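# Free the trapped arm and lower the window

## Task

Release whichever arm is pinned beneath the fallen window and pull that entire arm back onto its own side of the wall, leaving at least a hand's width of space between it and the wall; afterwards bring the window down softly until it sits fully on its sill. Any hard impact of the window on anything means failure, and the result only counts if it holds without the robot supporting it, though a window on its sill is fine even if a hand is still touching it or beneath it.

## Robot and tools

Robot: two arms, left_arm and right_arm, each with six joints and a parallel gripper. Everything is reported in one shared scene frame whose origin sits on the table surface midway between the arms: +x points out over the table, +z points up, and left_arm is on the +y side. The names left and right are labels for the arms, not image sides. A gripper's fingers extend along its own +z axis and close along its y axis; the reported end_effector_position is the point between the finger pads, roughly 5 mm short of the tips, and it may be somewhat off from the real point, especially when the arm is stretched out.

Tool execute_actions takes "actions", a list with zero or one entry, plus an optional boolean "pictures" (images come back by default). An empty list just reports the current state without commanding anything. A wait is {"steps": N} with N up to 300 control steps (each 1/30 s); it counts from the previous result and sends no new command. A motion is {"rows": [...], "steps": N} with 1 to 15 rows and N at most 15 (default 15). Each row drives one step; if there are fewer rows than steps the final row repeats. A refused call does nothing at all.

Row layout: a single list of 14 numbers covering both arms, each in [-1, 1], always all 14 even if one arm is idle. Order: left_arm waist, shoulder, elbow, forearm roll, wrist pitch, wrist roll, gripper opening; then the same seven for right_arm. The six joint entries are offsets, not poses: each is a change relative to that arm's joint angles printed in the most recent result that lists them (before any such result exists in the scene, and for later calls within the same reply, relative to where the arm is when the action begins). Scale: 1.0 equals 2.217 rad. They are not cumulative from row to row. Writing zeros therefore pulls the arm back to the reference angles; it is not a pause. The opening entry is absolute: +1 fully open (0.070 m pad gap), -1 closed; a full close needs about 1 s or more.

Joint ranges in radians, same order for both arms: waist -2.618 to 2.618, shoulder 0.000 to 3.140, elbow -2.967 to 0.000, forearm roll -1.745 to 1.745, wrist pitch -1.220 to 1.220, wrist roll -2.094 to 2.094. A request exceeding a limit outward by over 0.013 rad is refused; the true limit may be up to 0.013 rad either side of the listed one. Targets past the true limit are clipped, and the result then says "joint sent to its limit" (possibly referring to an earlier action still running). Absence of that line does not prove more travel is available.

Motion limits: joint targets move at most 3 rad/s, ramping up over 0.6 s, with an arm's joints slowed together so they arrive at the same time. Each step the target stays within 0.867 rad of the measured angle, and if the targets would carry the gripper more than 70 mm from where it is measured, they are scaled back. Large moves thus take several calls. After an action ends the arms keep heading to the last row's target until they settle or are blocked, or a step is HELD; after that only a new action resumes movement. The simulation keeps running while you compose a reply.

Result lines: the state line gives each arm's end_effector_position (m) and end_effector_quat_wxyz. Joint positions lists each arm's six angles (rad) then pad gap (m). grip_measured is the finger opening on the command scale; it can be off by about 1 mm per gripper. To hold something, command an opening below grip_measured (about 0.04 below for a firm grip, less for a light one); pads push with roughly 20 N at most, but snapping shut can press harder. "joint command not followed" means a clearance check altered or blocked some joint targets; the rest of the row still ran. HELD marks steps where all or part of your row was withheld. Joint torques are total drive outputs in Joint positions order, noisy, offset and affected by friction, so treat them as rough hints.

Faults and hazards: if contact torque reaches a joint's load limit (waist, shoulder, elbow 20.2 N m; forearm roll, wrist pitch, wrist roll 7.04 N m) the arm halts for 10 s and drops the rest of the call. The three wrist motors can only give about 4 N m, so heavy loads or pushes make them yield. Sustained holding heats motors: MOTOR HOT appears from 65 °C, and at 80 °C an OVER-TEMPERATURE FAULT lets that arm and its gripper go limp. Never let the arms collide or push hard on each other. Avoid dropping the window, letting it slam on the sill or the arm, sudden jerks and hard shoves; ease the window down slowly.

Tool zoom_image: "camera" is one of cam_head_left, cam_head_right, cam_left_wrist, cam_right_wrist (each 504x504), and "region" is [x0, y0, x1, y1] in pixels of that camera's last image, origin top-left, no larger than 504 by 504. It returns a closer view.

Tool finished_scene: pass "scene" as the current scene's number.

Suggested order: look first, identify the pinned arm, lift the window gently with the other arm if needed, slide the trapped arm back well clear of the wall, then lower the window carefully onto the sill and confirm it rests there on its own.

Each tool is called after "Request:" as name(argument=value, ...) on one line, values as JSON.

## Session

I'll start by looking at the scene.

Request:
execute_actions(actions=[])

Scene clock: 0.00 s of 4375.00 s.
left_arm: end_effector_position=(+0.3142, +0.3522, +0.1799) grip_measured=+0.99 end_effector_quat_wxyz=(+0.341, -0.061, +0.938, +0.017) | right_arm: end_effector_position=(+0.4460, -0.0368, +0.2567) grip_measured=+1.00 end_effector_quat_wxyz=(+0.681, -0.262, +0.657, +0.189)
Joint positions: left_arm=[-0.007  1.023 -0.712 -0.009  0.649 -0.003  0.069] | right_arm=[ 0.643  1.74  -0.984 -0.063 -0.67  -0.06   0.07 ]
Joint torques (N m, as the arm reports them, + toward a larger angle): no reading

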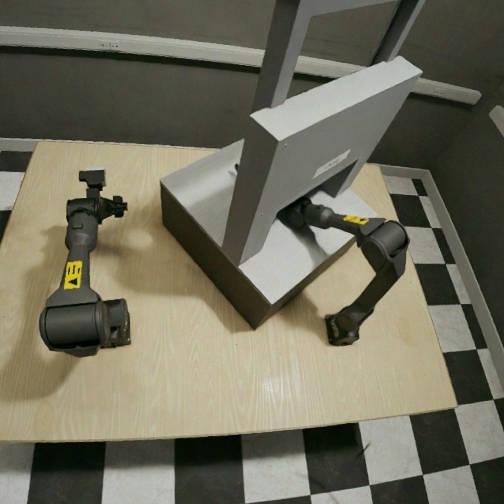

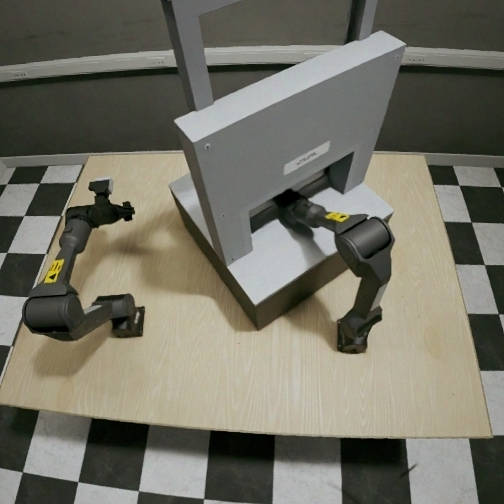

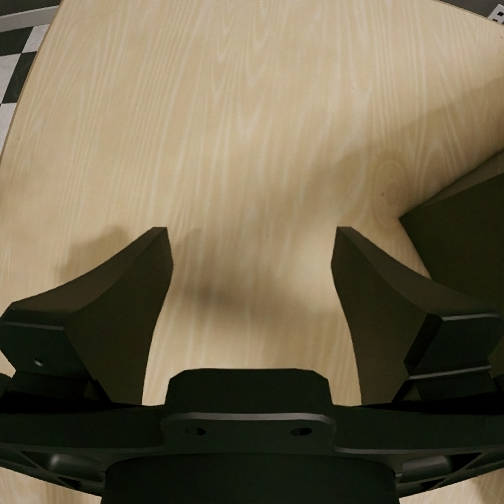

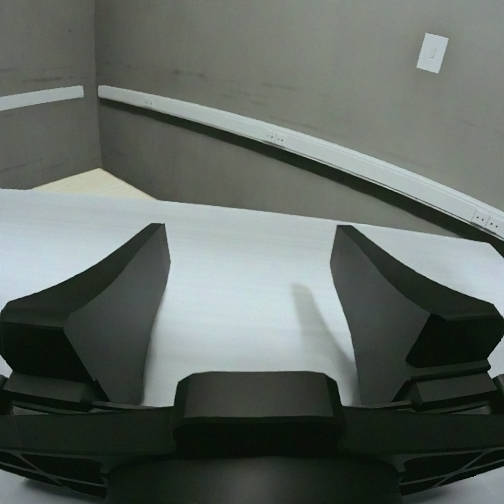

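Request:
zoom_image(camera="cam_head_right", region=[150, 0, 450, 340])

Request:
zoom_image(camera="cam_head_left", region=[140, 0, 440, 340])

Region (150, 0, 450, 340) of cam_head_right's 504x504 image, scaled by 1.482, with more detail than that image has; it fills the left 445 columns of this view, and the rest is white.

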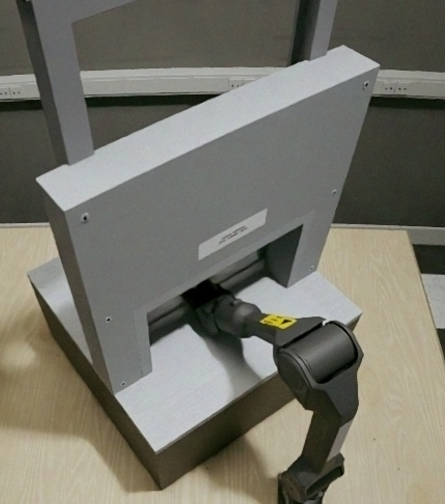

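Region (140, 0, 440, 340) of cam_head_left's 504x504 image, scaled by 1.482, with more detail than that image has; it fills the left 445 columns of this view, and the rest is white.

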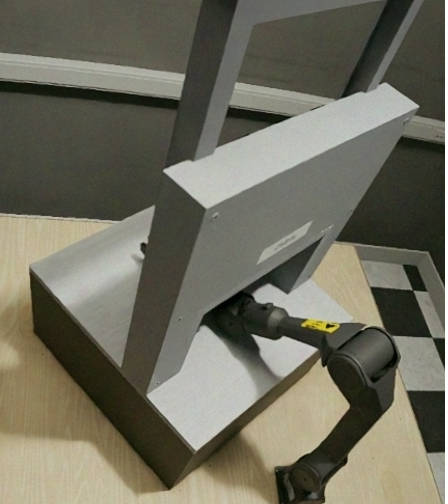

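Request:
zoom_image(camera="cam_head_right", region=[240, 120, 380, 260])

Request:
zoom_image(camera="cam_head_left", region=[180, 120, 320, 260])

Region (240, 120, 380, 260) of cam_head_right's 504x504 image, scaled by 3.600, with more detail than that image has.

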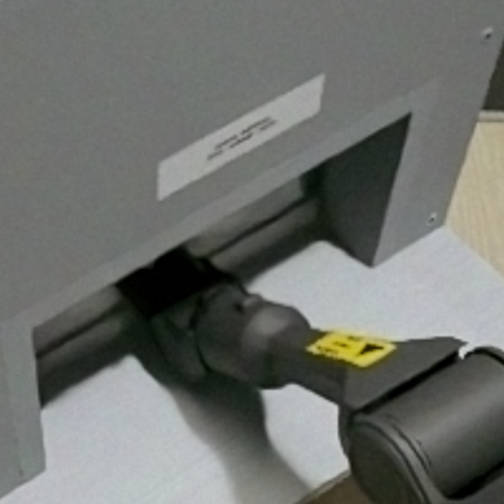

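Region (180, 120, 320, 260) of cam_head_left's 504x504 image, scaled by 3.600, with more detail than that image has.

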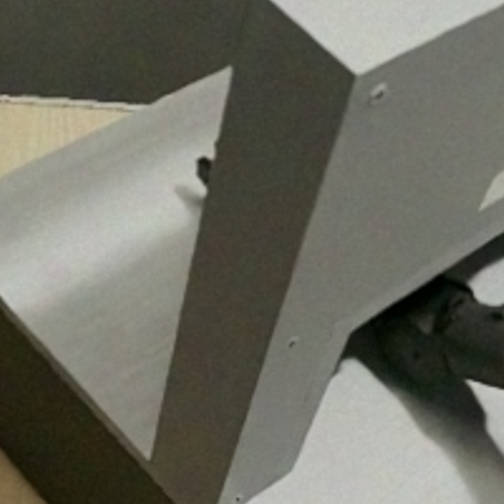

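Request:
execute_actions(actions=[{"rows": [[-0.0194, 0.2639, -0.3645, -0.6725, 0.1358, 0.6779, 1.0, 0, 0, 0, 0, 0, 0, 1.0]], "steps": 15}], pictures=false)

Request:
execute_actions(actions=[{"steps": 45}])

Scene clock: 70.20 s of 4375.00 s.
left_arm: end_effector_position=(+0.3975, +0.2762, +0.2445) grip_measured=+0.99 end_effector_quat_wxyz=(+0.370, +0.077, +0.917, -0.129) | right_arm: end_effector_position=(+0.4460, -0.0368, +0.2569) grip_measured=+1.00 end_effector_quat_wxyz=(+0.682, -0.262, +0.657, +0.189)
Joint positions: left_arm=[-0.027  1.302 -1.098 -0.53   0.792  0.517  0.069] | right_arm=[ 0.643  1.74  -0.984 -0.063 -0.67  -0.059  0.07 ]
Joint torques (N m, as the arm reports them, + toward a larger angle): left_arm=[ 0.55 -2.65 -4.15 -0.56 -0.44  0.11] | right_arm=[ -0.13 -17.81  -7.5    0.42  -1.67   0.2 ]
Steps of this call (steps 1 to 90: nothing new was sent; then 66.70 s passed at rest; steps 91 to 105: all 15 steps of this action). Readings (joint positions):
91: left_arm=[-0.007 1.023 -0.712 -0.010 0.649 -0.002] | right_arm=[0.643 1.740 -0.984 -0.063 -0.670 -0.059]
92: left_arm=[-0.007 1.027 -0.717 -0.015 0.651 0.003] | right_arm=[0.643 1.740 -0.984 -0.063 -0.670 -0.059]
94: left_arm=[-0.008 1.048 -0.746 -0.046 0.662 0.034] | right_arm=[0.643 1.740 -0.984 -0.063 -0.670 -0.059]
98: left_arm=[-0.014 1.133 -0.864 -0.176 0.706 0.164] | right_arm=[0.643 1.740 -0.984 -0.063 -0.670 -0.059]
105: the state above

Scene clock: 71.70 s of 4375.00 s.
left_arm: end_effector_position=(+0.4803, +0.1742, +0.4126) grip_measured=+0.99 end_effector_quat_wxyz=(+0.618, +0.296, +0.664, -0.298) | right_arm: end_effector_position=(+0.4460, -0.0368, +0.2569) grip_measured=+1.00 end_effector_quat_wxyz=(+0.682, -0.262, +0.657, +0.189)
Joint positions: left_arm=[-0.05   1.608 -1.52  -1.5    0.95   1.5    0.069] | right_arm=[ 0.643  1.74  -0.984 -0.063 -0.67  -0.059  0.07 ]
Joint torques (N m, as the arm reports them, + toward a larger angle): left_arm=[ 0.44 -4.4  -3.78 -0.53 -0.08 -0.23] | right_arm=[ -0.13 -16.54  -7.47   0.36  -1.62   0.05]
Steps of this call (steps 1 to 45: the robot went on to your last target). Readings (joint positions):
1: left_arm=[-0.028 1.321 -1.124 -0.582 0.802 0.570] | right_arm=[0.643 1.740 -0.984 -0.063 -0.670 -0.059]
2: left_arm=[-0.030 1.339 -1.149 -0.634 0.812 0.622] | right_arm=[0.643 1.740 -0.984 -0.063 -0.670 -0.059]
4: left_arm=[-0.032 1.373 -1.195 -0.741 0.829 0.729] | right_arm=[0.643 1.740 -0.984 -0.063 -0.670 -0.059]
8: left_arm=[-0.037 1.437 -1.284 -0.951 0.862 0.943] | right_arm=[0.643 1.740 -0.984 -0.063 -0.670 -0.059]
45: the state above
All arms were judged still, so your last target was given up. Only a new action makes them travel on or press farther. Fingers that are still opening or closing keep moving.

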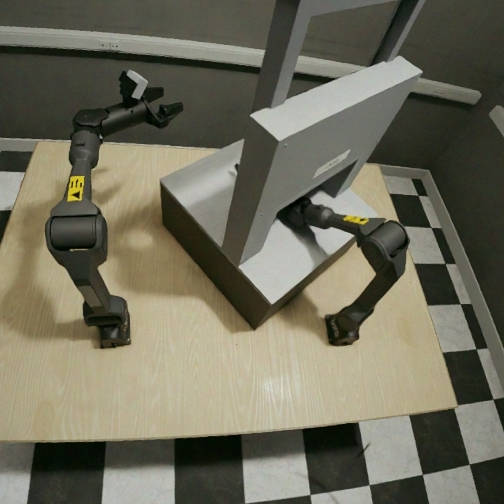

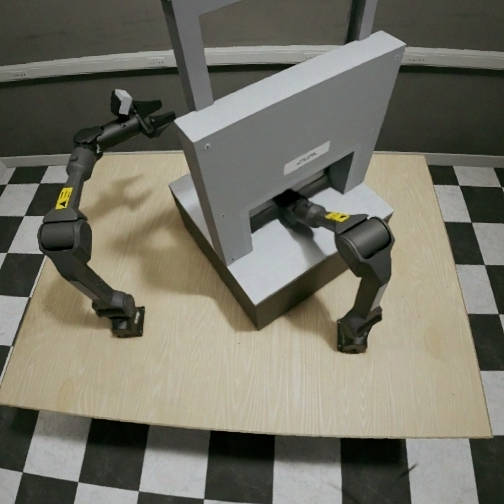

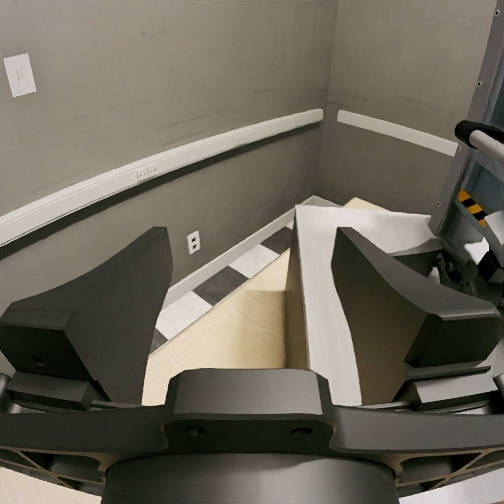

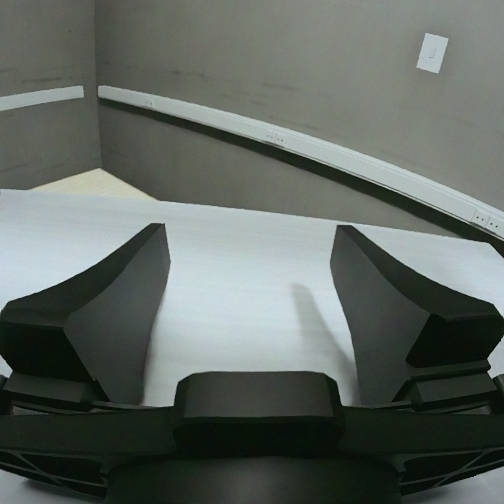

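Request:
execute_actions(actions=[{"rows": [[-0.09, 0, 0, 0, 0.09, 0, 1.0, 0, 0, 0, 0, 0, 0, 1.0]], "steps": 15}], pictures=false)

Request:
execute_actions(actions=[{"steps": 15}])

Scene clock: 109.20 s of 4375.00 s.
left_arm: end_effector_position=(+0.4019, +0.0720, +0.4111) grip_measured=+0.99 end_effector_quat_wxyz=(+0.542, +0.420, +0.597, -0.417) | right_arm: end_effector_position=(+0.4460, -0.0368, +0.2568) grip_measured=+1.00 end_effector_quat_wxyz=(+0.682, -0.262, +0.657, +0.189)
Joint positions: left_arm=[-0.25   1.608 -1.52  -1.5    1.149  1.5    0.069] | right_arm=[ 0.643  1.74  -0.984 -0.063 -0.67  -0.06   0.07 ]
Joint torques (N m, as the arm reports them, + toward a larger angle): left_arm=[ 1.44 -4.43 -3.74 -0.66 -0.15 -0.19] | right_arm=[ -0.1  -15.79  -7.33   0.24  -1.51   0.1 ]
Steps of this call (steps 1 to 90: nothing new was sent; then 34.00 s passed at rest; steps 91 to 105: all 15 steps of this action). Readings (joint positions):
91: left_arm=[-0.051 1.608 -1.520 -1.500 0.951 1.500] | right_arm=[0.643 1.740 -0.984 -0.063 -0.670 -0.060]
92: left_arm=[-0.056 1.608 -1.520 -1.500 0.955 1.500] | right_arm=[0.643 1.740 -0.984 -0.063 -0.670 -0.060]
94: left_arm=[-0.087 1.608 -1.520 -1.500 0.986 1.500] | right_arm=[0.643 1.740 -0.984 -0.063 -0.670 -0.060]
98: left_arm=[-0.200 1.608 -1.520 -1.500 1.101 1.500] | right_arm=[0.643 1.740 -0.984 -0.063 -0.670 -0.060]
105: the state above

Scene clock: 109.70 s of 4375.00 s.
left_arm: end_effector_position=(+0.4021, +0.0724, +0.4111) grip_measured=+0.99 end_effector_quat_wxyz=(+0.542, +0.420, +0.597, -0.417) | right_arm: end_effector_position=(+0.4460, -0.0368, +0.2568) grip_measured=+1.00 end_effector_quat_wxyz=(+0.682, -0.262, +0.657, +0.189)
Joint positions: left_arm=[-0.249  1.608 -1.52  -1.5    1.149  1.5    0.069] | right_arm=[ 0.643  1.74  -0.984 -0.063 -0.67  -0.06   0.07 ]
Joint torques (N m, as the arm reports them, + toward a larger angle): left_arm=[ 1.36 -4.1  -4.   -0.7   0.01 -0.16] | right_arm=[ -0.12 -16.08  -7.32   0.24  -1.52   0.15]
Steps of this call (steps 1 to 15: the robot went on to your last target). Readings (joint positions):
1: left_arm=[-0.250 1.608 -1.520 -1.500 1.149 1.500] | right_arm=[0.643 1.740 -0.984 -0.063 -0.670 -0.060]
2: left_arm=[-0.250 1.608 -1.520 -1.500 1.149 1.500] | right_arm=[0.643 1.740 -0.984 -0.063 -0.670 -0.060]
4: left_arm=[-0.249 1.608 -1.520 -1.500 1.149 1.500] | right_arm=[0.643 1.740 -0.984 -0.063 -0.670 -0.060]
8: left_arm=[-0.249 1.608 -1.520 -1.500 1.149 1.500] | right_arm=[0.643 1.740 -0.984 -0.063 -0.670 -0.060]
15: the state above
All arms were judged still, so your last target was given up. Only a new action makes them travel on or press farther. Fingers that are still opening or closing keep moving.

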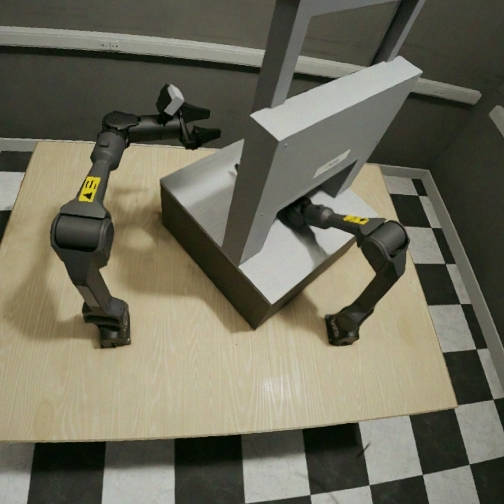

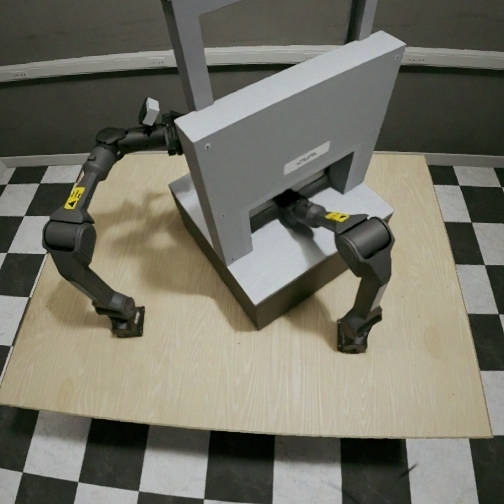

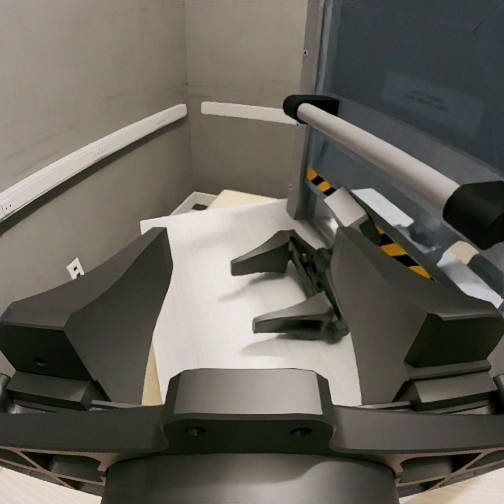

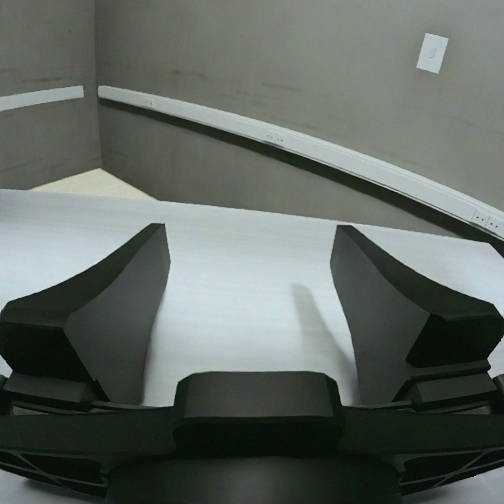

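Request:
execute_actions(actions=[{"rows": [[-0.0444, -0.0442, 0.107, 0.6518, -0.4871, -0.6518, -1.0, 0, 0, 0, 0, 0, 0, 1.0]], "steps": 15}], pictures=false)

Request:
execute_actions(actions=[{"steps": 30}], pictures=false)

Request:
execute_actions(actions=[{"rows": [[-0.0444, -0.0442, 0.107, 0.6518, -0.4871, -0.6518, -1.0, 0, 0, 0, 0, 0, 0, 1.0]], "steps": 15}], pictures=false)

Request:
execute_actions(actions=[{"steps": 40}])

Scene clock: 223.53 s of 4375.00 s.
left_arm: end_effector_position=(+0.4734, +0.1365, +0.3205) grip_measured=-0.01 end_effector_quat_wxyz=(+0.496, +0.243, +0.802, -0.229) | right_arm: end_effector_position=(+0.4460, -0.0368, +0.2568) grip_measured=+1.00 end_effector_quat_wxyz=(+0.682, -0.262, +0.657, +0.189)
Joint positions: left_arm=[-0.298  1.56  -1.401 -0.95   0.639  0.951  0.035] | right_arm=[ 0.643  1.74  -0.984 -0.063 -0.67  -0.059  0.07 ]
Joint torques (N m, as the arm reports them, + toward a larger angle): left_arm=[ 0.78 -4.75 -3.88  0.16 -0.46 -0.47] | right_arm=[ -0.08 -17.18  -7.32   0.24  -1.52   0.2 ]
Steps of this call (steps 1 to 90: nothing new was sent; then 110.33 s passed at rest; steps 91 to 105: all 15 steps of this action). Readings (joint positions):
91: left_arm=[-0.249 1.608 -1.520 -1.499 1.149 1.500] | right_arm=[0.643 1.740 -0.984 -0.063 -0.670 -0.059]
92: left_arm=[-0.249 1.608 -1.519 -1.494 1.144 1.495] | right_arm=[0.643 1.740 -0.984 -0.063 -0.670 -0.059]
94: left_arm=[-0.252 1.605 -1.512 -1.463 1.113 1.464] | right_arm=[0.643 1.740 -0.984 -0.063 -0.670 -0.059]
98: left_arm=[-0.267 1.590 -1.476 -1.333 0.983 1.333] | right_arm=[0.643 1.740 -0.984 -0.063 -0.670 -0.059]
105: the state above

Scene clock: 224.53 s of 4375.00 s.
left_arm: end_effector_position=(+0.5163, +0.2126, +0.3479) grip_measured=-1.00 end_effector_quat_wxyz=(+0.626, +0.086, +0.772, -0.070) | right_arm: end_effector_position=(+0.4460, -0.0368, +0.2568) grip_measured=+1.00 end_effector_quat_wxyz=(+0.682, -0.262, +0.657, +0.189)
Joint positions: left_arm=[-0.348  1.509 -1.282 -0.055  0.07   0.055  0.   ] | right_arm=[ 0.643  1.74  -0.984 -0.063 -0.67  -0.059  0.07 ]
Joint torques (N m, as the arm reports them, + toward a larger angle): left_arm=[ 0.62 -4.36 -3.96 -0.14 -0.78  0.09] | right_arm=[ -0.12 -16.97  -7.37   0.25  -1.51   0.1 ]
Steps of this call (steps 1 to 30: the robot went on to your last target). Readings (joint positions):
1: left_arm=[-0.302 1.556 -1.392 -0.884 0.593 0.885] | right_arm=[0.643 1.740 -0.984 -0.063 -0.670 -0.059]
2: left_arm=[-0.306 1.552 -1.382 -0.814 0.547 0.815] | right_arm=[0.643 1.740 -0.984 -0.063 -0.670 -0.059]
4: left_arm=[-0.314 1.543 -1.362 -0.659 0.451 0.660] | right_arm=[0.643 1.740 -0.984 -0.063 -0.670 -0.059]
8: left_arm=[-0.330 1.527 -1.324 -0.373 0.270 0.373] | right_arm=[0.643 1.740 -0.984 -0.063 -0.670 -0.059]
30: the state above

Scene clock: 225.03 s of 4375.00 s.
left_arm: end_effector_position=(+0.4823, +0.1541, +0.4161) grip_measured=-1.00 end_effector_quat_wxyz=(+0.745, +0.147, +0.626, -0.177) | right_arm: end_effector_position=(+0.4460, -0.0368, +0.2568) grip_measured=+1.00 end_effector_quat_wxyz=(+0.682, -0.262, +0.657, +0.189)
Joint positions: left_arm=[-0.396  1.461 -1.166  0.481 -0.429 -0.48   0.   ] | right_arm=[ 0.643  1.74  -0.984 -0.063 -0.67  -0.059  0.07 ]
Joint torques (N m, as the arm reports them, + toward a larger angle): left_arm=[ 0.41 -4.26 -4.05  0.12 -0.66 -0.21] | right_arm=[ -0.15 -17.03  -7.34   0.25  -1.51   0.12]
Steps of this call (steps 1 to 15: all 15 steps of this action). Readings (joint positions):
1: left_arm=[-0.348 1.509 -1.282 -0.055 0.069 0.055] | right_arm=[0.643 1.740 -0.984 -0.063 -0.670 -0.059]
2: left_arm=[-0.348 1.509 -1.280 -0.050 0.064 0.050] | right_arm=[0.643 1.740 -0.984 -0.063 -0.670 -0.059]
4: left_arm=[-0.352 1.506 -1.272 -0.019 0.033 0.019] | right_arm=[0.643 1.740 -0.984 -0.063 -0.670 -0.059]
8: left_arm=[-0.366 1.491 -1.237 0.112 -0.098 -0.111] | right_arm=[0.643 1.740 -0.984 -0.063 -0.670 -0.059]
15: the state above

Scene clock: 226.37 s of 4375.00 s.
left_arm: end_effector_position=(+0.3262, +0.0308, +0.3599) grip_measured=-1.00 end_effector_quat_wxyz=(+0.529, +0.385, +0.593, -0.469) | right_arm: end_effector_position=(+0.4460, -0.0368, +0.2568) grip_measured=+1.00 end_effector_quat_wxyz=(+0.682, -0.262, +0.657, +0.189)
Joint positions: left_arm=[-0.446  1.412 -1.045  1.39  -1.01  -1.39   0.   ] | right_arm=[ 0.643  1.74  -0.984 -0.063 -0.67  -0.059  0.07 ]
Joint torques (N m, as the arm reports them, + toward a larger angle): left_arm=[ 0.7  -3.74 -4.16 -0.96 -0.3   0.08] | right_arm=[ -0.14 -17.01  -7.34   0.25  -1.52   0.12]
Steps of this call (steps 1 to 40: the robot went on to your last target). Readings (joint positions):
1: left_arm=[-0.399 1.458 -1.158 0.535 -0.467 -0.535] | right_arm=[0.643 1.740 -0.984 -0.063 -0.670 -0.059]
2: left_arm=[-0.403 1.455 -1.151 0.590 -0.502 -0.589] | right_arm=[0.643 1.740 -0.984 -0.063 -0.670 -0.059]
4: left_arm=[-0.408 1.449 -1.137 0.698 -0.570 -0.697] | right_arm=[0.643 1.740 -0.984 -0.063 -0.670 -0.059]
8: left_arm=[-0.420 1.438 -1.110 0.904 -0.701 -0.904] | right_arm=[0.643 1.740 -0.984 -0.063 -0.670 -0.059]
40: the state above

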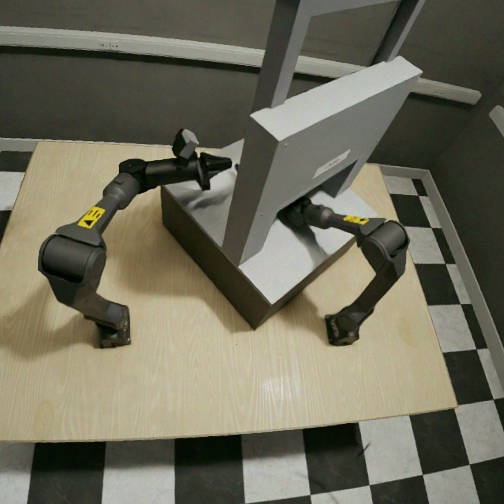

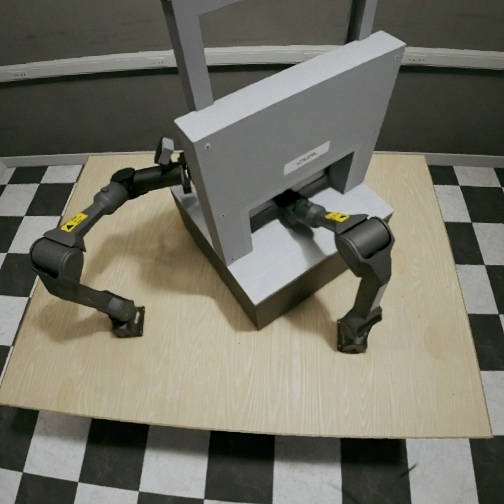

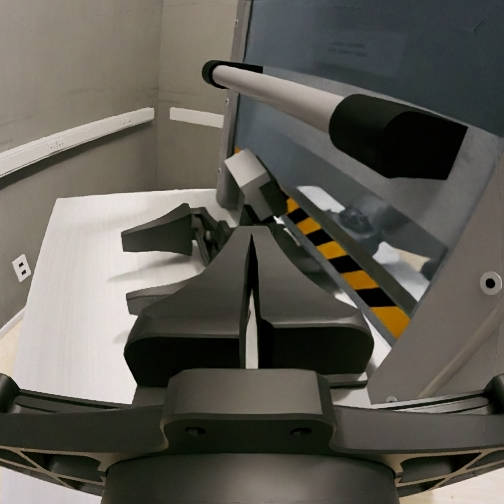

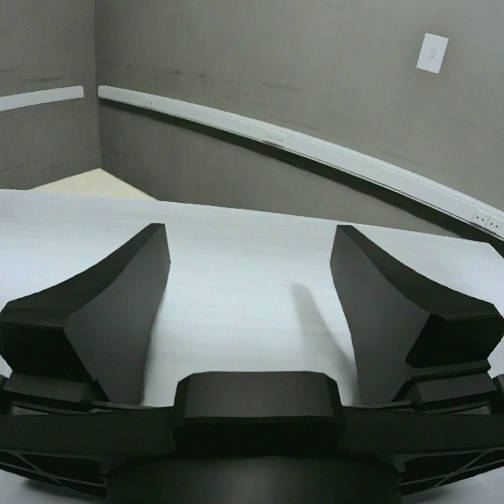

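Request:
execute_actions(actions=[{"rows": [[-0.0365, 0.0018, 0.0255, -0.0228, 0.0061, 0.1037, 1.0, 0, 0, 0, 0, 0, 0, 1.0]], "steps": 15}], pictures=false)

Request:
execute_actions(actions=[{"steps": 25}])

Scene clock: 295.80 s of 4375.00 s.
left_arm: end_effector_position=(+0.3056, +0.0104, +0.3452) grip_measured=-0.02 end_effector_quat_wxyz=(+0.552, +0.444, +0.550, -0.442) | right_arm: end_effector_position=(+0.4460, -0.0368, +0.2568) grip_measured=+1.00 end_effector_quat_wxyz=(+0.682, -0.262, +0.657, +0.189)
Joint positions: left_arm=[-0.528  1.415 -0.988  1.339 -0.997 -1.159  0.034] | right_arm=[ 0.643  1.74  -0.984 -0.063 -0.67  -0.059  0.07 ]
Joint torques (N m, as the arm reports them, + toward a larger angle): left_arm=[ 1.03 -2.71 -3.98 -0.89 -0.3  -0.26] | right_arm=[ -0.12 -17.03  -7.33   0.25  -1.52   0.12]
Steps of this call (steps 1 to 15: the robot went on to your last target; steps 16 to 90: nothing new was sent; then 65.93 s passed at rest; steps 91 to 105: all 15 steps of this action). Readings (joint positions):
91: left_arm=[-0.446 1.412 -1.045 1.390 -1.010 -1.389] | right_arm=[0.643 1.740 -0.984 -0.063 -0.670 -0.059]
92: left_arm=[-0.448 1.412 -1.045 1.388 -1.010 -1.383] | right_arm=[0.643 1.740 -0.984 -0.063 -0.670 -0.059]
94: left_arm=[-0.458 1.412 -1.038 1.381 -1.009 -1.352] | right_arm=[0.643 1.740 -0.984 -0.063 -0.670 -0.059]
98: left_arm=[-0.502 1.413 -1.006 1.355 -1.001 -1.230] | right_arm=[0.643 1.740 -0.984 -0.063 -0.670 -0.059]
105: the state above

Scene clock: 296.63 s of 4375.00 s.
left_arm: end_effector_position=(+0.3059, +0.0106, +0.3452) grip_measured=+0.99 end_effector_quat_wxyz=(+0.552, +0.443, +0.551, -0.443) | right_arm: end_effector_position=(+0.4460, -0.0368, +0.2568) grip_measured=+1.00 end_effector_quat_wxyz=(+0.682, -0.262, +0.657, +0.189)
Joint positions: left_arm=[-0.527  1.416 -0.988  1.339 -0.997 -1.16   0.069] | right_arm=[ 0.643  1.74  -0.984 -0.063 -0.67  -0.059  0.07 ]
Joint torques (N m, as the arm reports them, + toward a larger angle): left_arm=[ 1.36 -2.73 -4.63 -0.79 -0.31 -0.23] | right_arm=[ -0.13 -17.01  -7.34   0.24  -1.51   0.12]
Steps of this call (steps 1 to 15: the robot went on to your last target; steps 16 to 25: nothing new was sent). Readings (joint positions):
1: left_arm=[-0.528 1.415 -0.988 1.339 -0.997 -1.159] | right_arm=[0.643 1.740 -0.984 -0.063 -0.670 -0.059]
2: left_arm=[-0.528 1.415 -0.988 1.339 -0.997 -1.159] | right_arm=[0.643 1.740 -0.984 -0.063 -0.670 -0.059]
4: left_arm=[-0.528 1.415 -0.988 1.339 -0.997 -1.159] | right_arm=[0.643 1.740 -0.984 -0.063 -0.670 -0.059]
8: left_arm=[-0.528 1.415 -0.988 1.339 -0.997 -1.160] | right_arm=[0.643 1.740 -0.984 -0.063 -0.670 -0.059]
25: the state above
All arms were judged still, so your last target was given up. Only a new action makes them travel on or press farther. Fingers that are still opening or closing keep moving.

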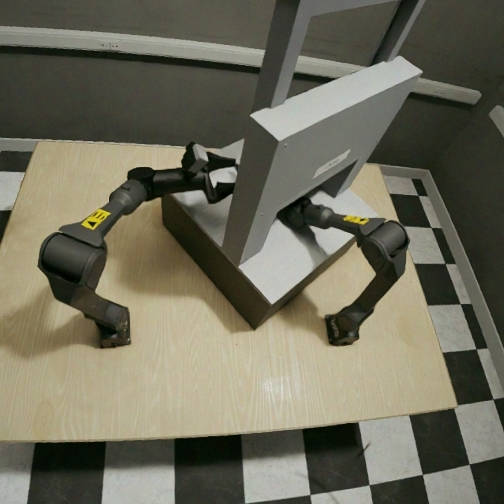

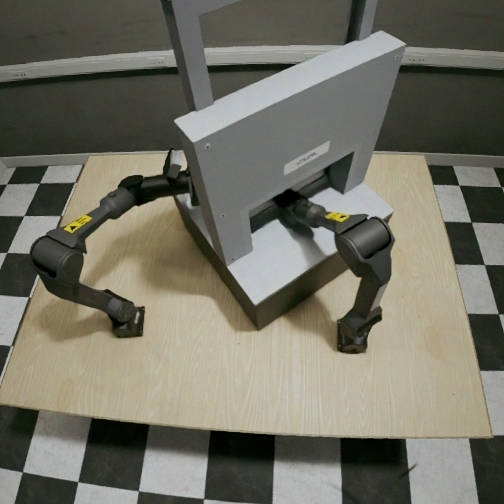

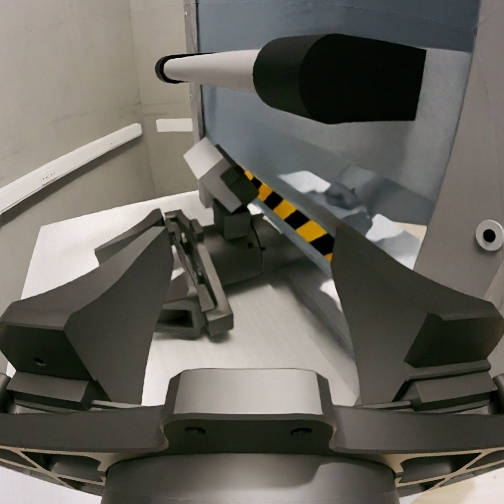

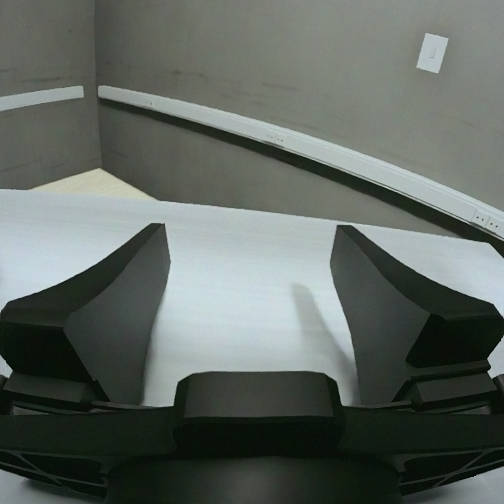

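Request:
execute_actions(actions=[{"rows": [[-0.0403, 0.0452, -0.0471, -0.0187, 0.0376, 0.0101, 1.0, 0, 0, 0, 0, 0, 0, 1.0]], "steps": 15}], pictures=false)

Request:
execute_actions(actions=[{"steps": 15}])

Scene clock: 332.47 s of 4375.00 s.
left_arm: end_effector_position=(+0.3224, -0.0223, +0.3453) grip_measured=+0.99 end_effector_quat_wxyz=(+0.552, +0.444, +0.550, -0.442) | right_arm: end_effector_position=(+0.4460, -0.0368, +0.2568) grip_measured=+1.00 end_effector_quat_wxyz=(+0.682, -0.262, +0.657, +0.189)
Joint positions: left_arm=[-0.617  1.516 -1.093  1.298 -0.913 -1.138  0.069] | right_arm=[ 0.643  1.74  -0.984 -0.063 -0.67  -0.059  0.07 ]
Joint torques (N m, as the arm reports them, + toward a larger angle): left_arm=[ 1.33 -4.38 -3.65 -0.7  -0.49  0.07] | right_arm=[ -0.14 -17.02  -7.35   0.25  -1.52   0.12]
Steps of this call (steps 1 to 90: nothing new was sent; then 32.33 s passed at rest; steps 91 to 105: all 15 steps of this action). Readings (joint positions):
91: left_arm=[-0.528 1.416 -0.989 1.340 -0.996 -1.160] | right_arm=[0.643 1.740 -0.984 -0.063 -0.670 -0.059]
92: left_arm=[-0.532 1.422 -0.996 1.339 -0.991 -1.160] | right_arm=[0.643 1.740 -0.984 -0.063 -0.670 -0.059]
94: left_arm=[-0.558 1.452 -1.027 1.327 -0.966 -1.155] | right_arm=[0.643 1.740 -0.984 -0.063 -0.670 -0.059]
98: left_arm=[-0.616 1.517 -1.094 1.299 -0.912 -1.139] | right_arm=[0.643 1.740 -0.984 -0.063 -0.670 -0.059]
105: the state above

Scene clock: 332.97 s of 4375.00 s.
left_arm: end_effector_position=(+0.3224, -0.0221, +0.3453) grip_measured=+0.99 end_effector_quat_wxyz=(+0.552, +0.444, +0.550, -0.442) | right_arm: end_effector_position=(+0.4460, -0.0368, +0.2568) grip_measured=+1.00 end_effector_quat_wxyz=(+0.682, -0.262, +0.657, +0.189)
Joint positions: left_arm=[-0.617  1.516 -1.093  1.298 -0.913 -1.138  0.069] | right_arm=[ 0.643  1.74  -0.984 -0.063 -0.67  -0.059  0.07 ]
Joint torques (N m, as the arm reports them, + toward a larger angle): left_arm=[ 1.35 -4.35 -3.58 -0.63 -0.49  0.09] | right_arm=[ -0.14 -17.04  -7.37   0.25  -1.51   0.12]
Steps of this call (steps 1 to 15: the robot went on to your last target). Readings (joint positions):
1: left_arm=[-0.617 1.516 -1.093 1.298 -0.913 -1.138] | right_arm=[0.643 1.740 -0.984 -0.063 -0.670 -0.059]
2: left_arm=[-0.617 1.516 -1.093 1.298 -0.913 -1.138] | right_arm=[0.643 1.740 -0.984 -0.063 -0.670 -0.059]
4: left_arm=[-0.617 1.516 -1.093 1.298 -0.913 -1.138] | right_arm=[0.643 1.740 -0.984 -0.063 -0.670 -0.059]
8: left_arm=[-0.617 1.516 -1.093 1.298 -0.913 -1.138] | right_arm=[0.643 1.740 -0.984 -0.063 -0.670 -0.059]
15: the state above
All arms were judged still, so your last target was given up. Only a new action makes them travel on or press farther. Fingers that are still opening or closing keep moving.

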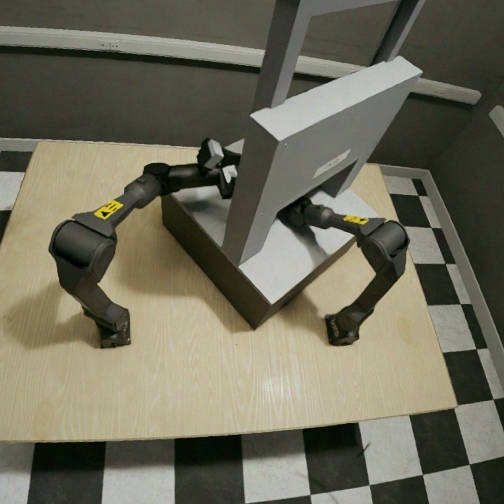

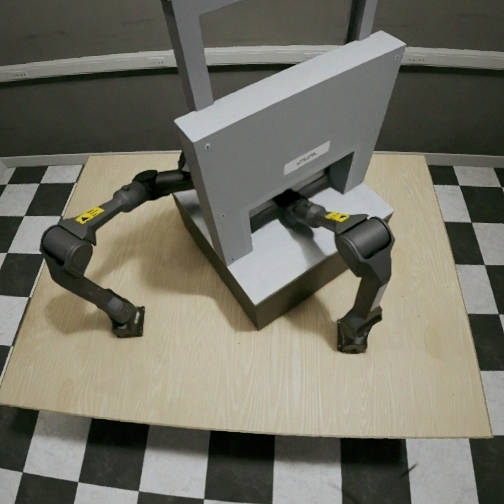

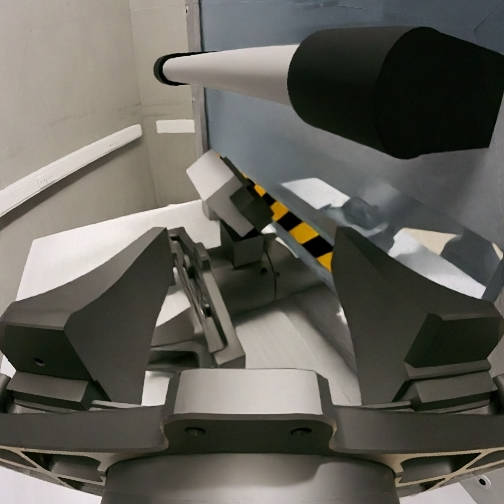

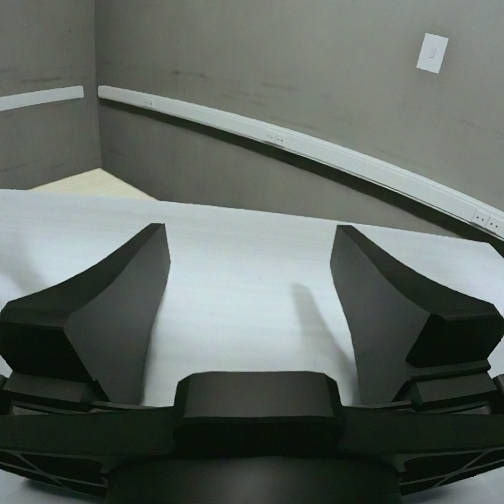

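Request:
execute_actions(actions=[{"rows": [[0, -0.0106, -0.061, 0.0561, 0.0148, -0.0917, 1.0, 0, 0, 0, 0, 0, 0, 1.0]], "steps": 15}], pictures=false)

Request:
execute_actions(actions=[{"steps": 12}])

Scene clock: 360.37 s of 4375.00 s.
left_arm: end_effector_position=(+0.3221, -0.0223, +0.3822) grip_measured=+0.99 end_effector_quat_wxyz=(+0.549, +0.446, +0.553, -0.442) | right_arm: end_effector_position=(+0.4460, -0.0368, +0.2600) grip_measured=+1.00 end_effector_quat_wxyz=(+0.684, -0.261, +0.654, +0.190)
Joint positions: left_arm=[-0.616  1.493 -1.225  1.43  -0.882 -1.341  0.07 ] | right_arm=[ 0.643  1.737 -0.987 -0.063 -0.671 -0.059  0.07 ]
Joint torques (N m, as the arm reports them, + toward a larger angle): left_arm=[ 1.1  -5.58 -7.47 -2.83  0.02 -0.27] | right_arm=[ -0.14 -13.48  -5.05   0.25  -1.12   0.11]
Steps of this call (steps 1 to 90: nothing new was sent; then 23.90 s passed at rest; steps 91 to 105: all 15 steps of this action). Readings (joint positions):
91: left_arm=[-0.617 1.516 -1.093 1.299 -0.913 -1.138] | right_arm=[0.643 1.740 -0.984 -0.063 -0.670 -0.059]
92: left_arm=[-0.617 1.515 -1.096 1.303 -0.913 -1.143] | right_arm=[0.643 1.740 -0.984 -0.063 -0.670 -0.059]
94: left_arm=[-0.617 1.512 -1.116 1.322 -0.908 -1.174] | right_arm=[0.643 1.740 -0.984 -0.063 -0.670 -0.059]
98: left_arm=[-0.617 1.498 -1.195 1.392 -0.889 -1.291] | right_arm=[0.643 1.740 -0.984 -0.063 -0.670 -0.059]
105: the state above

Scene clock: 360.77 s of 4375.00 s.
left_arm: end_effector_position=(+0.3222, -0.0223, +0.3838) grip_measured=+0.99 end_effector_quat_wxyz=(+0.550, +0.444, +0.552, -0.443) | right_arm: end_effector_position=(+0.4459, -0.0368, +0.2598) grip_measured=+1.00 end_effector_quat_wxyz=(+0.684, -0.261, +0.654, +0.190)
Joint positions: left_arm=[-0.616  1.493 -1.226  1.425 -0.882 -1.34   0.07 ] | right_arm=[ 0.643  1.737 -0.987 -0.063 -0.671 -0.059  0.07 ]
Joint torques (N m, as the arm reports them, + toward a larger angle): left_arm=[ 1.19 -6.23 -9.13 -3.69  0.36 -0.46] | right_arm=[-0.11 -9.63 -2.32  0.24 -0.69  0.11]
Steps of this call (steps 1 to 12: the robot went on to your last target). Readings (joint positions):
1: left_arm=[-0.616 1.493 -1.225 1.429 -0.882 -1.341] | right_arm=[0.643 1.737 -0.987 -0.063 -0.671 -0.059]
2: left_arm=[-0.616 1.493 -1.225 1.429 -0.882 -1.341] | right_arm=[0.643 1.737 -0.987 -0.063 -0.671 -0.059]
4: left_arm=[-0.616 1.493 -1.225 1.428 -0.882 -1.341] | right_arm=[0.643 1.737 -0.987 -0.063 -0.671 -0.059]
8: left_arm=[-0.616 1.493 -1.225 1.427 -0.882 -1.340] | right_arm=[0.643 1.737 -0.987 -0.063 -0.671 -0.059]
12: the state above

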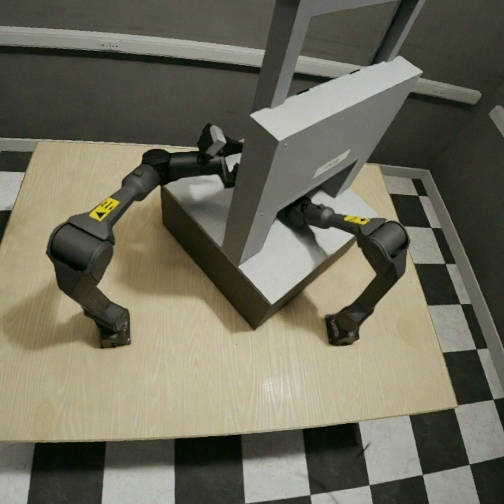

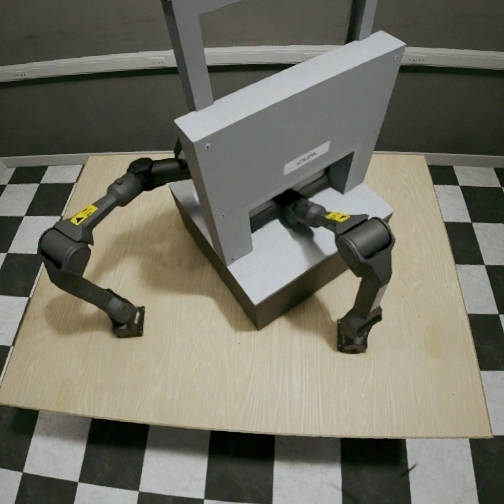

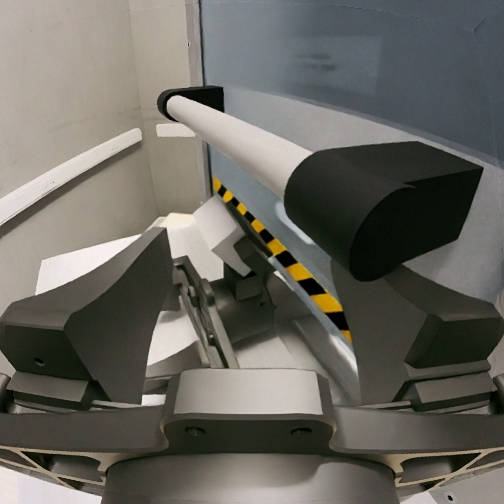

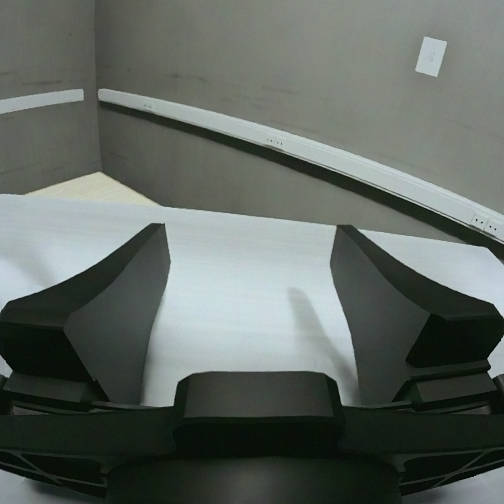

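Request:
execute_actions(actions=[{"rows": [[0, 0.0002, 0.0013, -0.0013, -0.0003, 0.002, 1.0, 0, 0, 0, 0, 0, 0, 1.0],[0, 0.0004, 0.0025, -0.0026, -0.0005, 0.0039, 1.0, 0, 0, 0, 0, 0, 0, 1.0],[0, 0.0007, 0.0038, -0.0039, -0.0008, 0.0059, 1.0, 0, 0, 0, 0, 0, 0, 1.0],[0, 0.0009, 0.005, -0.0052, -0.0011, 0.0078, 1.0, 0, 0, 0, 0, 0, 0, 1.0],[0, 0.0011, 0.0063, -0.0065, -0.0014, 0.0098, 1.0, 0, 0, 0, 0, 0, 0, 1.0],[0, 0.0013, 0.0076, -0.0078, -0.0016, 0.0117, 1.0, 0, 0, 0, 0, 0, 0, 1.0],[0, 0.0015, 0.0088, -0.0091, -0.0019, 0.0137, 1.0, 0, 0, 0, 0, 0, 0, 1.0],[0, 0.0018, 0.0101, -0.0104, -0.0022, 0.0156, 1.0, 0, 0, 0, 0, 0, 0, 1.0],[0, 0.002, 0.0113, -0.0117, -0.0025, 0.0176, 1.0, 0, 0, 0, 0, 0, 0, 1.0],[0, 0.0022, 0.0126, -0.013, -0.0027, 0.0195, 1.0, 0, 0, 0, 0, 0, 0, 1.0],[0, 0.0024, 0.0139, -0.0143, -0.003, 0.0215, 1.0, 0, 0, 0, 0, 0, 0, 1.0],[0, 0.0026, 0.0151, -0.0156, -0.0033, 0.0234, 1.0, 0, 0, 0, 0, 0, 0, 1.0],[0, 0.0029, 0.0164, -0.0169, -0.0036, 0.0254, 1.0, 0, 0, 0, 0, 0, 0, 1.0],[0, 0.0031, 0.0176, -0.0182, -0.0038, 0.0273, 1.0, 0, 0, 0, 0, 0, 0, 1.0],[0, 0.0033, 0.0189, -0.0195, -0.0041, 0.0293, 1.0, 0, 0, 0, 0, 0, 0, 1.0]], "steps": 15}], pictures=false)

Request:
execute_actions(actions=[{"steps": 12}], pictures=false)

Scene clock: 421.10 s of 4375.00 s.
left_arm: end_effector_position=(+0.3239, -0.0217, +0.3756) grip_measured=+0.99 end_effector_quat_wxyz=(+0.554, +0.439, +0.550, -0.444) | right_arm: end_effector_position=(+0.4460, -0.0368, +0.2566) grip_measured=+1.00 end_effector_quat_wxyz=(+0.681, -0.262, +0.657, +0.189)
Joint positions: left_arm=[-0.615  1.498 -1.19   1.376 -0.888 -1.279  0.069] | right_arm=[ 0.643  1.74  -0.984 -0.063 -0.67  -0.059  0.07 ]
Joint torques (N m, as the arm reports them, + toward a larger angle): left_arm=[ 1.09 -3.41 -3.69 -0.92 -0.45  0.08] | right_arm=[ -0.14 -14.35  -6.39   0.24  -1.25   0.12]
Steps of this call (steps 1 to 15: the robot went on to your last target; steps 16 to 90: nothing new was sent; then 56.83 s passed at rest; steps 91 to 105: all 15 steps of this action). Readings (joint positions):
91: left_arm=[-0.617 1.492 -1.228 1.422 -0.880 -1.341] | right_arm=[0.643 1.739 -0.984 -0.063 -0.670 -0.059]
92: left_arm=[-0.617 1.492 -1.226 1.419 -0.881 -1.337] | right_arm=[0.643 1.738 -0.984 -0.063 -0.670 -0.059]
94: left_arm=[-0.617 1.493 -1.220 1.411 -0.882 -1.328] | right_arm=[0.643 1.738 -0.984 -0.063 -0.670 -0.059]
98: left_arm=[-0.616 1.495 -1.209 1.398 -0.885 -1.310] | right_arm=[0.643 1.738 -0.984 -0.063 -0.670 -0.059]
105: the state above

Scene clock: 421.50 s of 4375.00 s.
left_arm: end_effector_position=(+0.3230, -0.0224, +0.3723) grip_measured=+0.99 end_effector_quat_wxyz=(+0.551, +0.443, +0.551, -0.444) | right_arm: end_effector_position=(+0.4460, -0.0368, +0.2569) grip_measured=+1.00 end_effector_quat_wxyz=(+0.682, -0.262, +0.656, +0.189)
Joint positions: left_arm=[-0.616  1.5   -1.185  1.381 -0.891 -1.276  0.069] | right_arm=[ 0.643  1.74  -0.984 -0.063 -0.67  -0.059  0.07 ]
Joint torques (N m, as the arm reports them, + toward a larger angle): left_arm=[ 0.57 -3.69 -3.61 -0.45 -0.38  0.1 ] | right_arm=[ -0.14 -17.66  -8.62   0.24  -1.57   0.11]
Steps of this call (steps 1 to 12: the robot went on to your last target). Readings (joint positions):
1: left_arm=[-0.615 1.499 -1.187 1.375 -0.889 -1.276] | right_arm=[0.643 1.740 -0.984 -0.063 -0.670 -0.059]
2: left_arm=[-0.615 1.499 -1.186 1.375 -0.889 -1.276] | right_arm=[0.643 1.740 -0.984 -0.063 -0.670 -0.059]
4: left_arm=[-0.615 1.500 -1.186 1.376 -0.890 -1.276] | right_arm=[0.643 1.740 -0.984 -0.063 -0.670 -0.059]
8: left_arm=[-0.615 1.500 -1.185 1.379 -0.890 -1.276] | right_arm=[0.643 1.740 -0.984 -0.063 -0.670 -0.059]
12: the state above

Request:
execute_actions(actions=[{"rows": [[-0.0305, 0.0255, -0.0277, -0.0098, 0.0305, 0.005, 1.0, 0, 0, 0, 0, 0, 0, 1.0]], "steps": 15}], pictures=false)

Request:
execute_actions(actions=[{"steps": 10}])

Scene clock: 426.67 s of 4375.00 s.
left_arm: end_effector_position=(+0.3281, -0.0469, +0.3712) grip_measured=+0.99 end_effector_quat_wxyz=(+0.551, +0.443, +0.552, -0.443) | right_arm: end_effector_position=(+0.4458, -0.0369, +0.2586) grip_measured=+1.00 end_effector_quat_wxyz=(+0.683, -0.262, +0.655, +0.190)
Joint positions: left_arm=[-0.684  1.558 -1.246  1.359 -0.823 -1.264  0.07 ] | right_arm=[ 0.643  1.737 -0.985 -0.063 -0.671 -0.059  0.07 ]
Joint torques (N m, as the arm reports them, + toward a larger angle): left_arm=[ 1.74 -4.95 -4.51 -0.85 -0.45 -0.02] | right_arm=[ -0.1  -15.42  -4.3    0.22  -1.27   0.11]
Steps of this call (steps 1 to 15: the robot went on to your last target; steps 16 to 90: nothing new was sent; then 1.67 s passed at rest; steps 91 to 105: all 15 steps of this action). Readings (joint positions):
91: left_arm=[-0.617 1.501 -1.185 1.381 -0.890 -1.275] | right_arm=[0.643 1.737 -0.987 -0.063 -0.671 -0.059]
92: left_arm=[-0.623 1.506 -1.190 1.381 -0.885 -1.274] | right_arm=[0.643 1.737 -0.986 -0.063 -0.671 -0.059]
94: left_arm=[-0.653 1.531 -1.217 1.371 -0.854 -1.269] | right_arm=[0.643 1.737 -0.985 -0.063 -0.671 -0.059]
98: left_arm=[-0.686 1.559 -1.248 1.359 -0.821 -1.264] | right_arm=[0.643 1.737 -0.985 -0.063 -0.671 -0.059]
105: the state above

Scene clock: 427.00 s of 4375.00 s.
left_arm: end_effector_position=(+0.3282, -0.0466, +0.3712) grip_measured=+0.99 end_effector_quat_wxyz=(+0.551, +0.443, +0.552, -0.443) | right_arm: end_effector_position=(+0.4458, -0.0369, +0.2580) grip_measured=+1.00 end_effector_quat_wxyz=(+0.683, -0.262, +0.656, +0.190)
Joint positions: left_arm=[-0.684  1.557 -1.246  1.359 -0.823 -1.264  0.07 ] | right_arm=[ 0.643  1.738 -0.984 -0.063 -0.671 -0.059  0.07 ]
Joint torques (N m, as the arm reports them, + toward a larger angle): left_arm=[ 1.78 -5.46 -4.72 -0.96 -0.43 -0.09] | right_arm=[ -0.13 -14.02  -4.39   0.23  -1.12   0.12]
Steps of this call (steps 1 to 10: the robot went on to your last target). Readings (joint positions):
1: left_arm=[-0.684 1.558 -1.246 1.359 -0.823 -1.264] | right_arm=[0.643 1.738 -0.985 -0.063 -0.671 -0.059]
2: left_arm=[-0.684 1.558 -1.246 1.359 -0.823 -1.264] | right_arm=[0.643 1.738 -0.985 -0.063 -0.671 -0.059]
4: left_arm=[-0.684 1.557 -1.246 1.359 -0.823 -1.264] | right_arm=[0.643 1.738 -0.985 -0.063 -0.671 -0.059]
8: left_arm=[-0.684 1.557 -1.246 1.359 -0.823 -1.264] | right_arm=[0.643 1.738 -0.985 -0.063 -0.671 -0.059]
10: the state above

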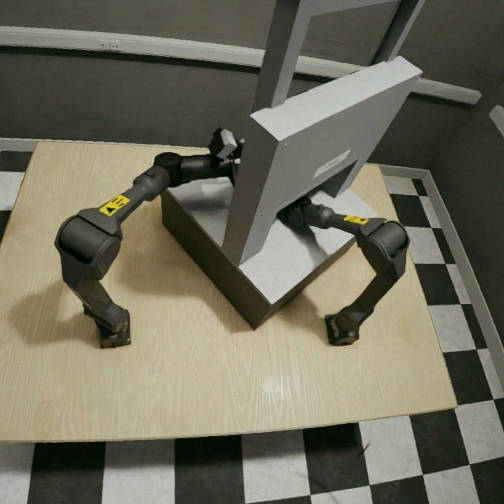

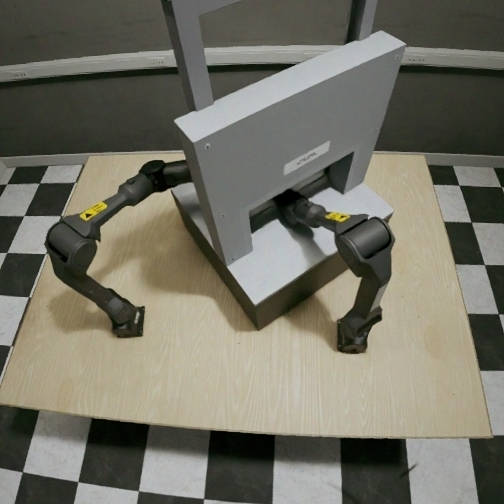

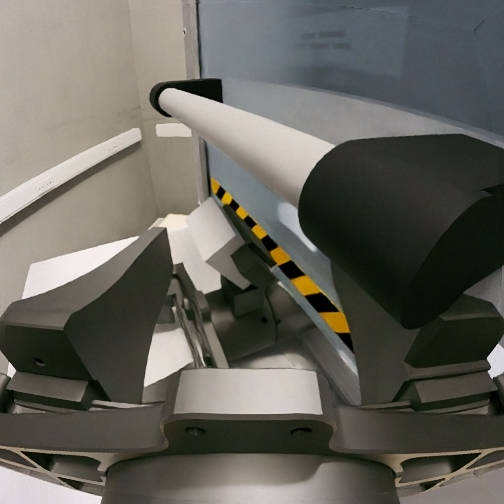

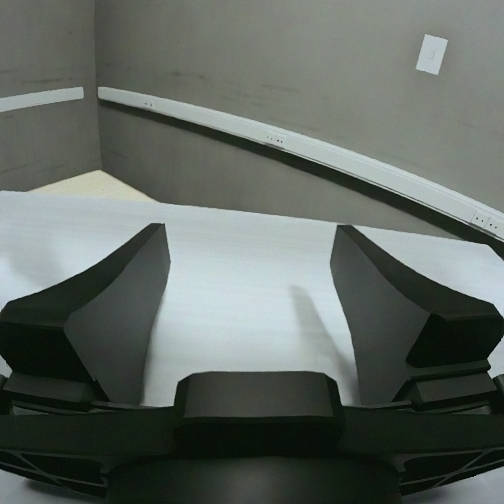

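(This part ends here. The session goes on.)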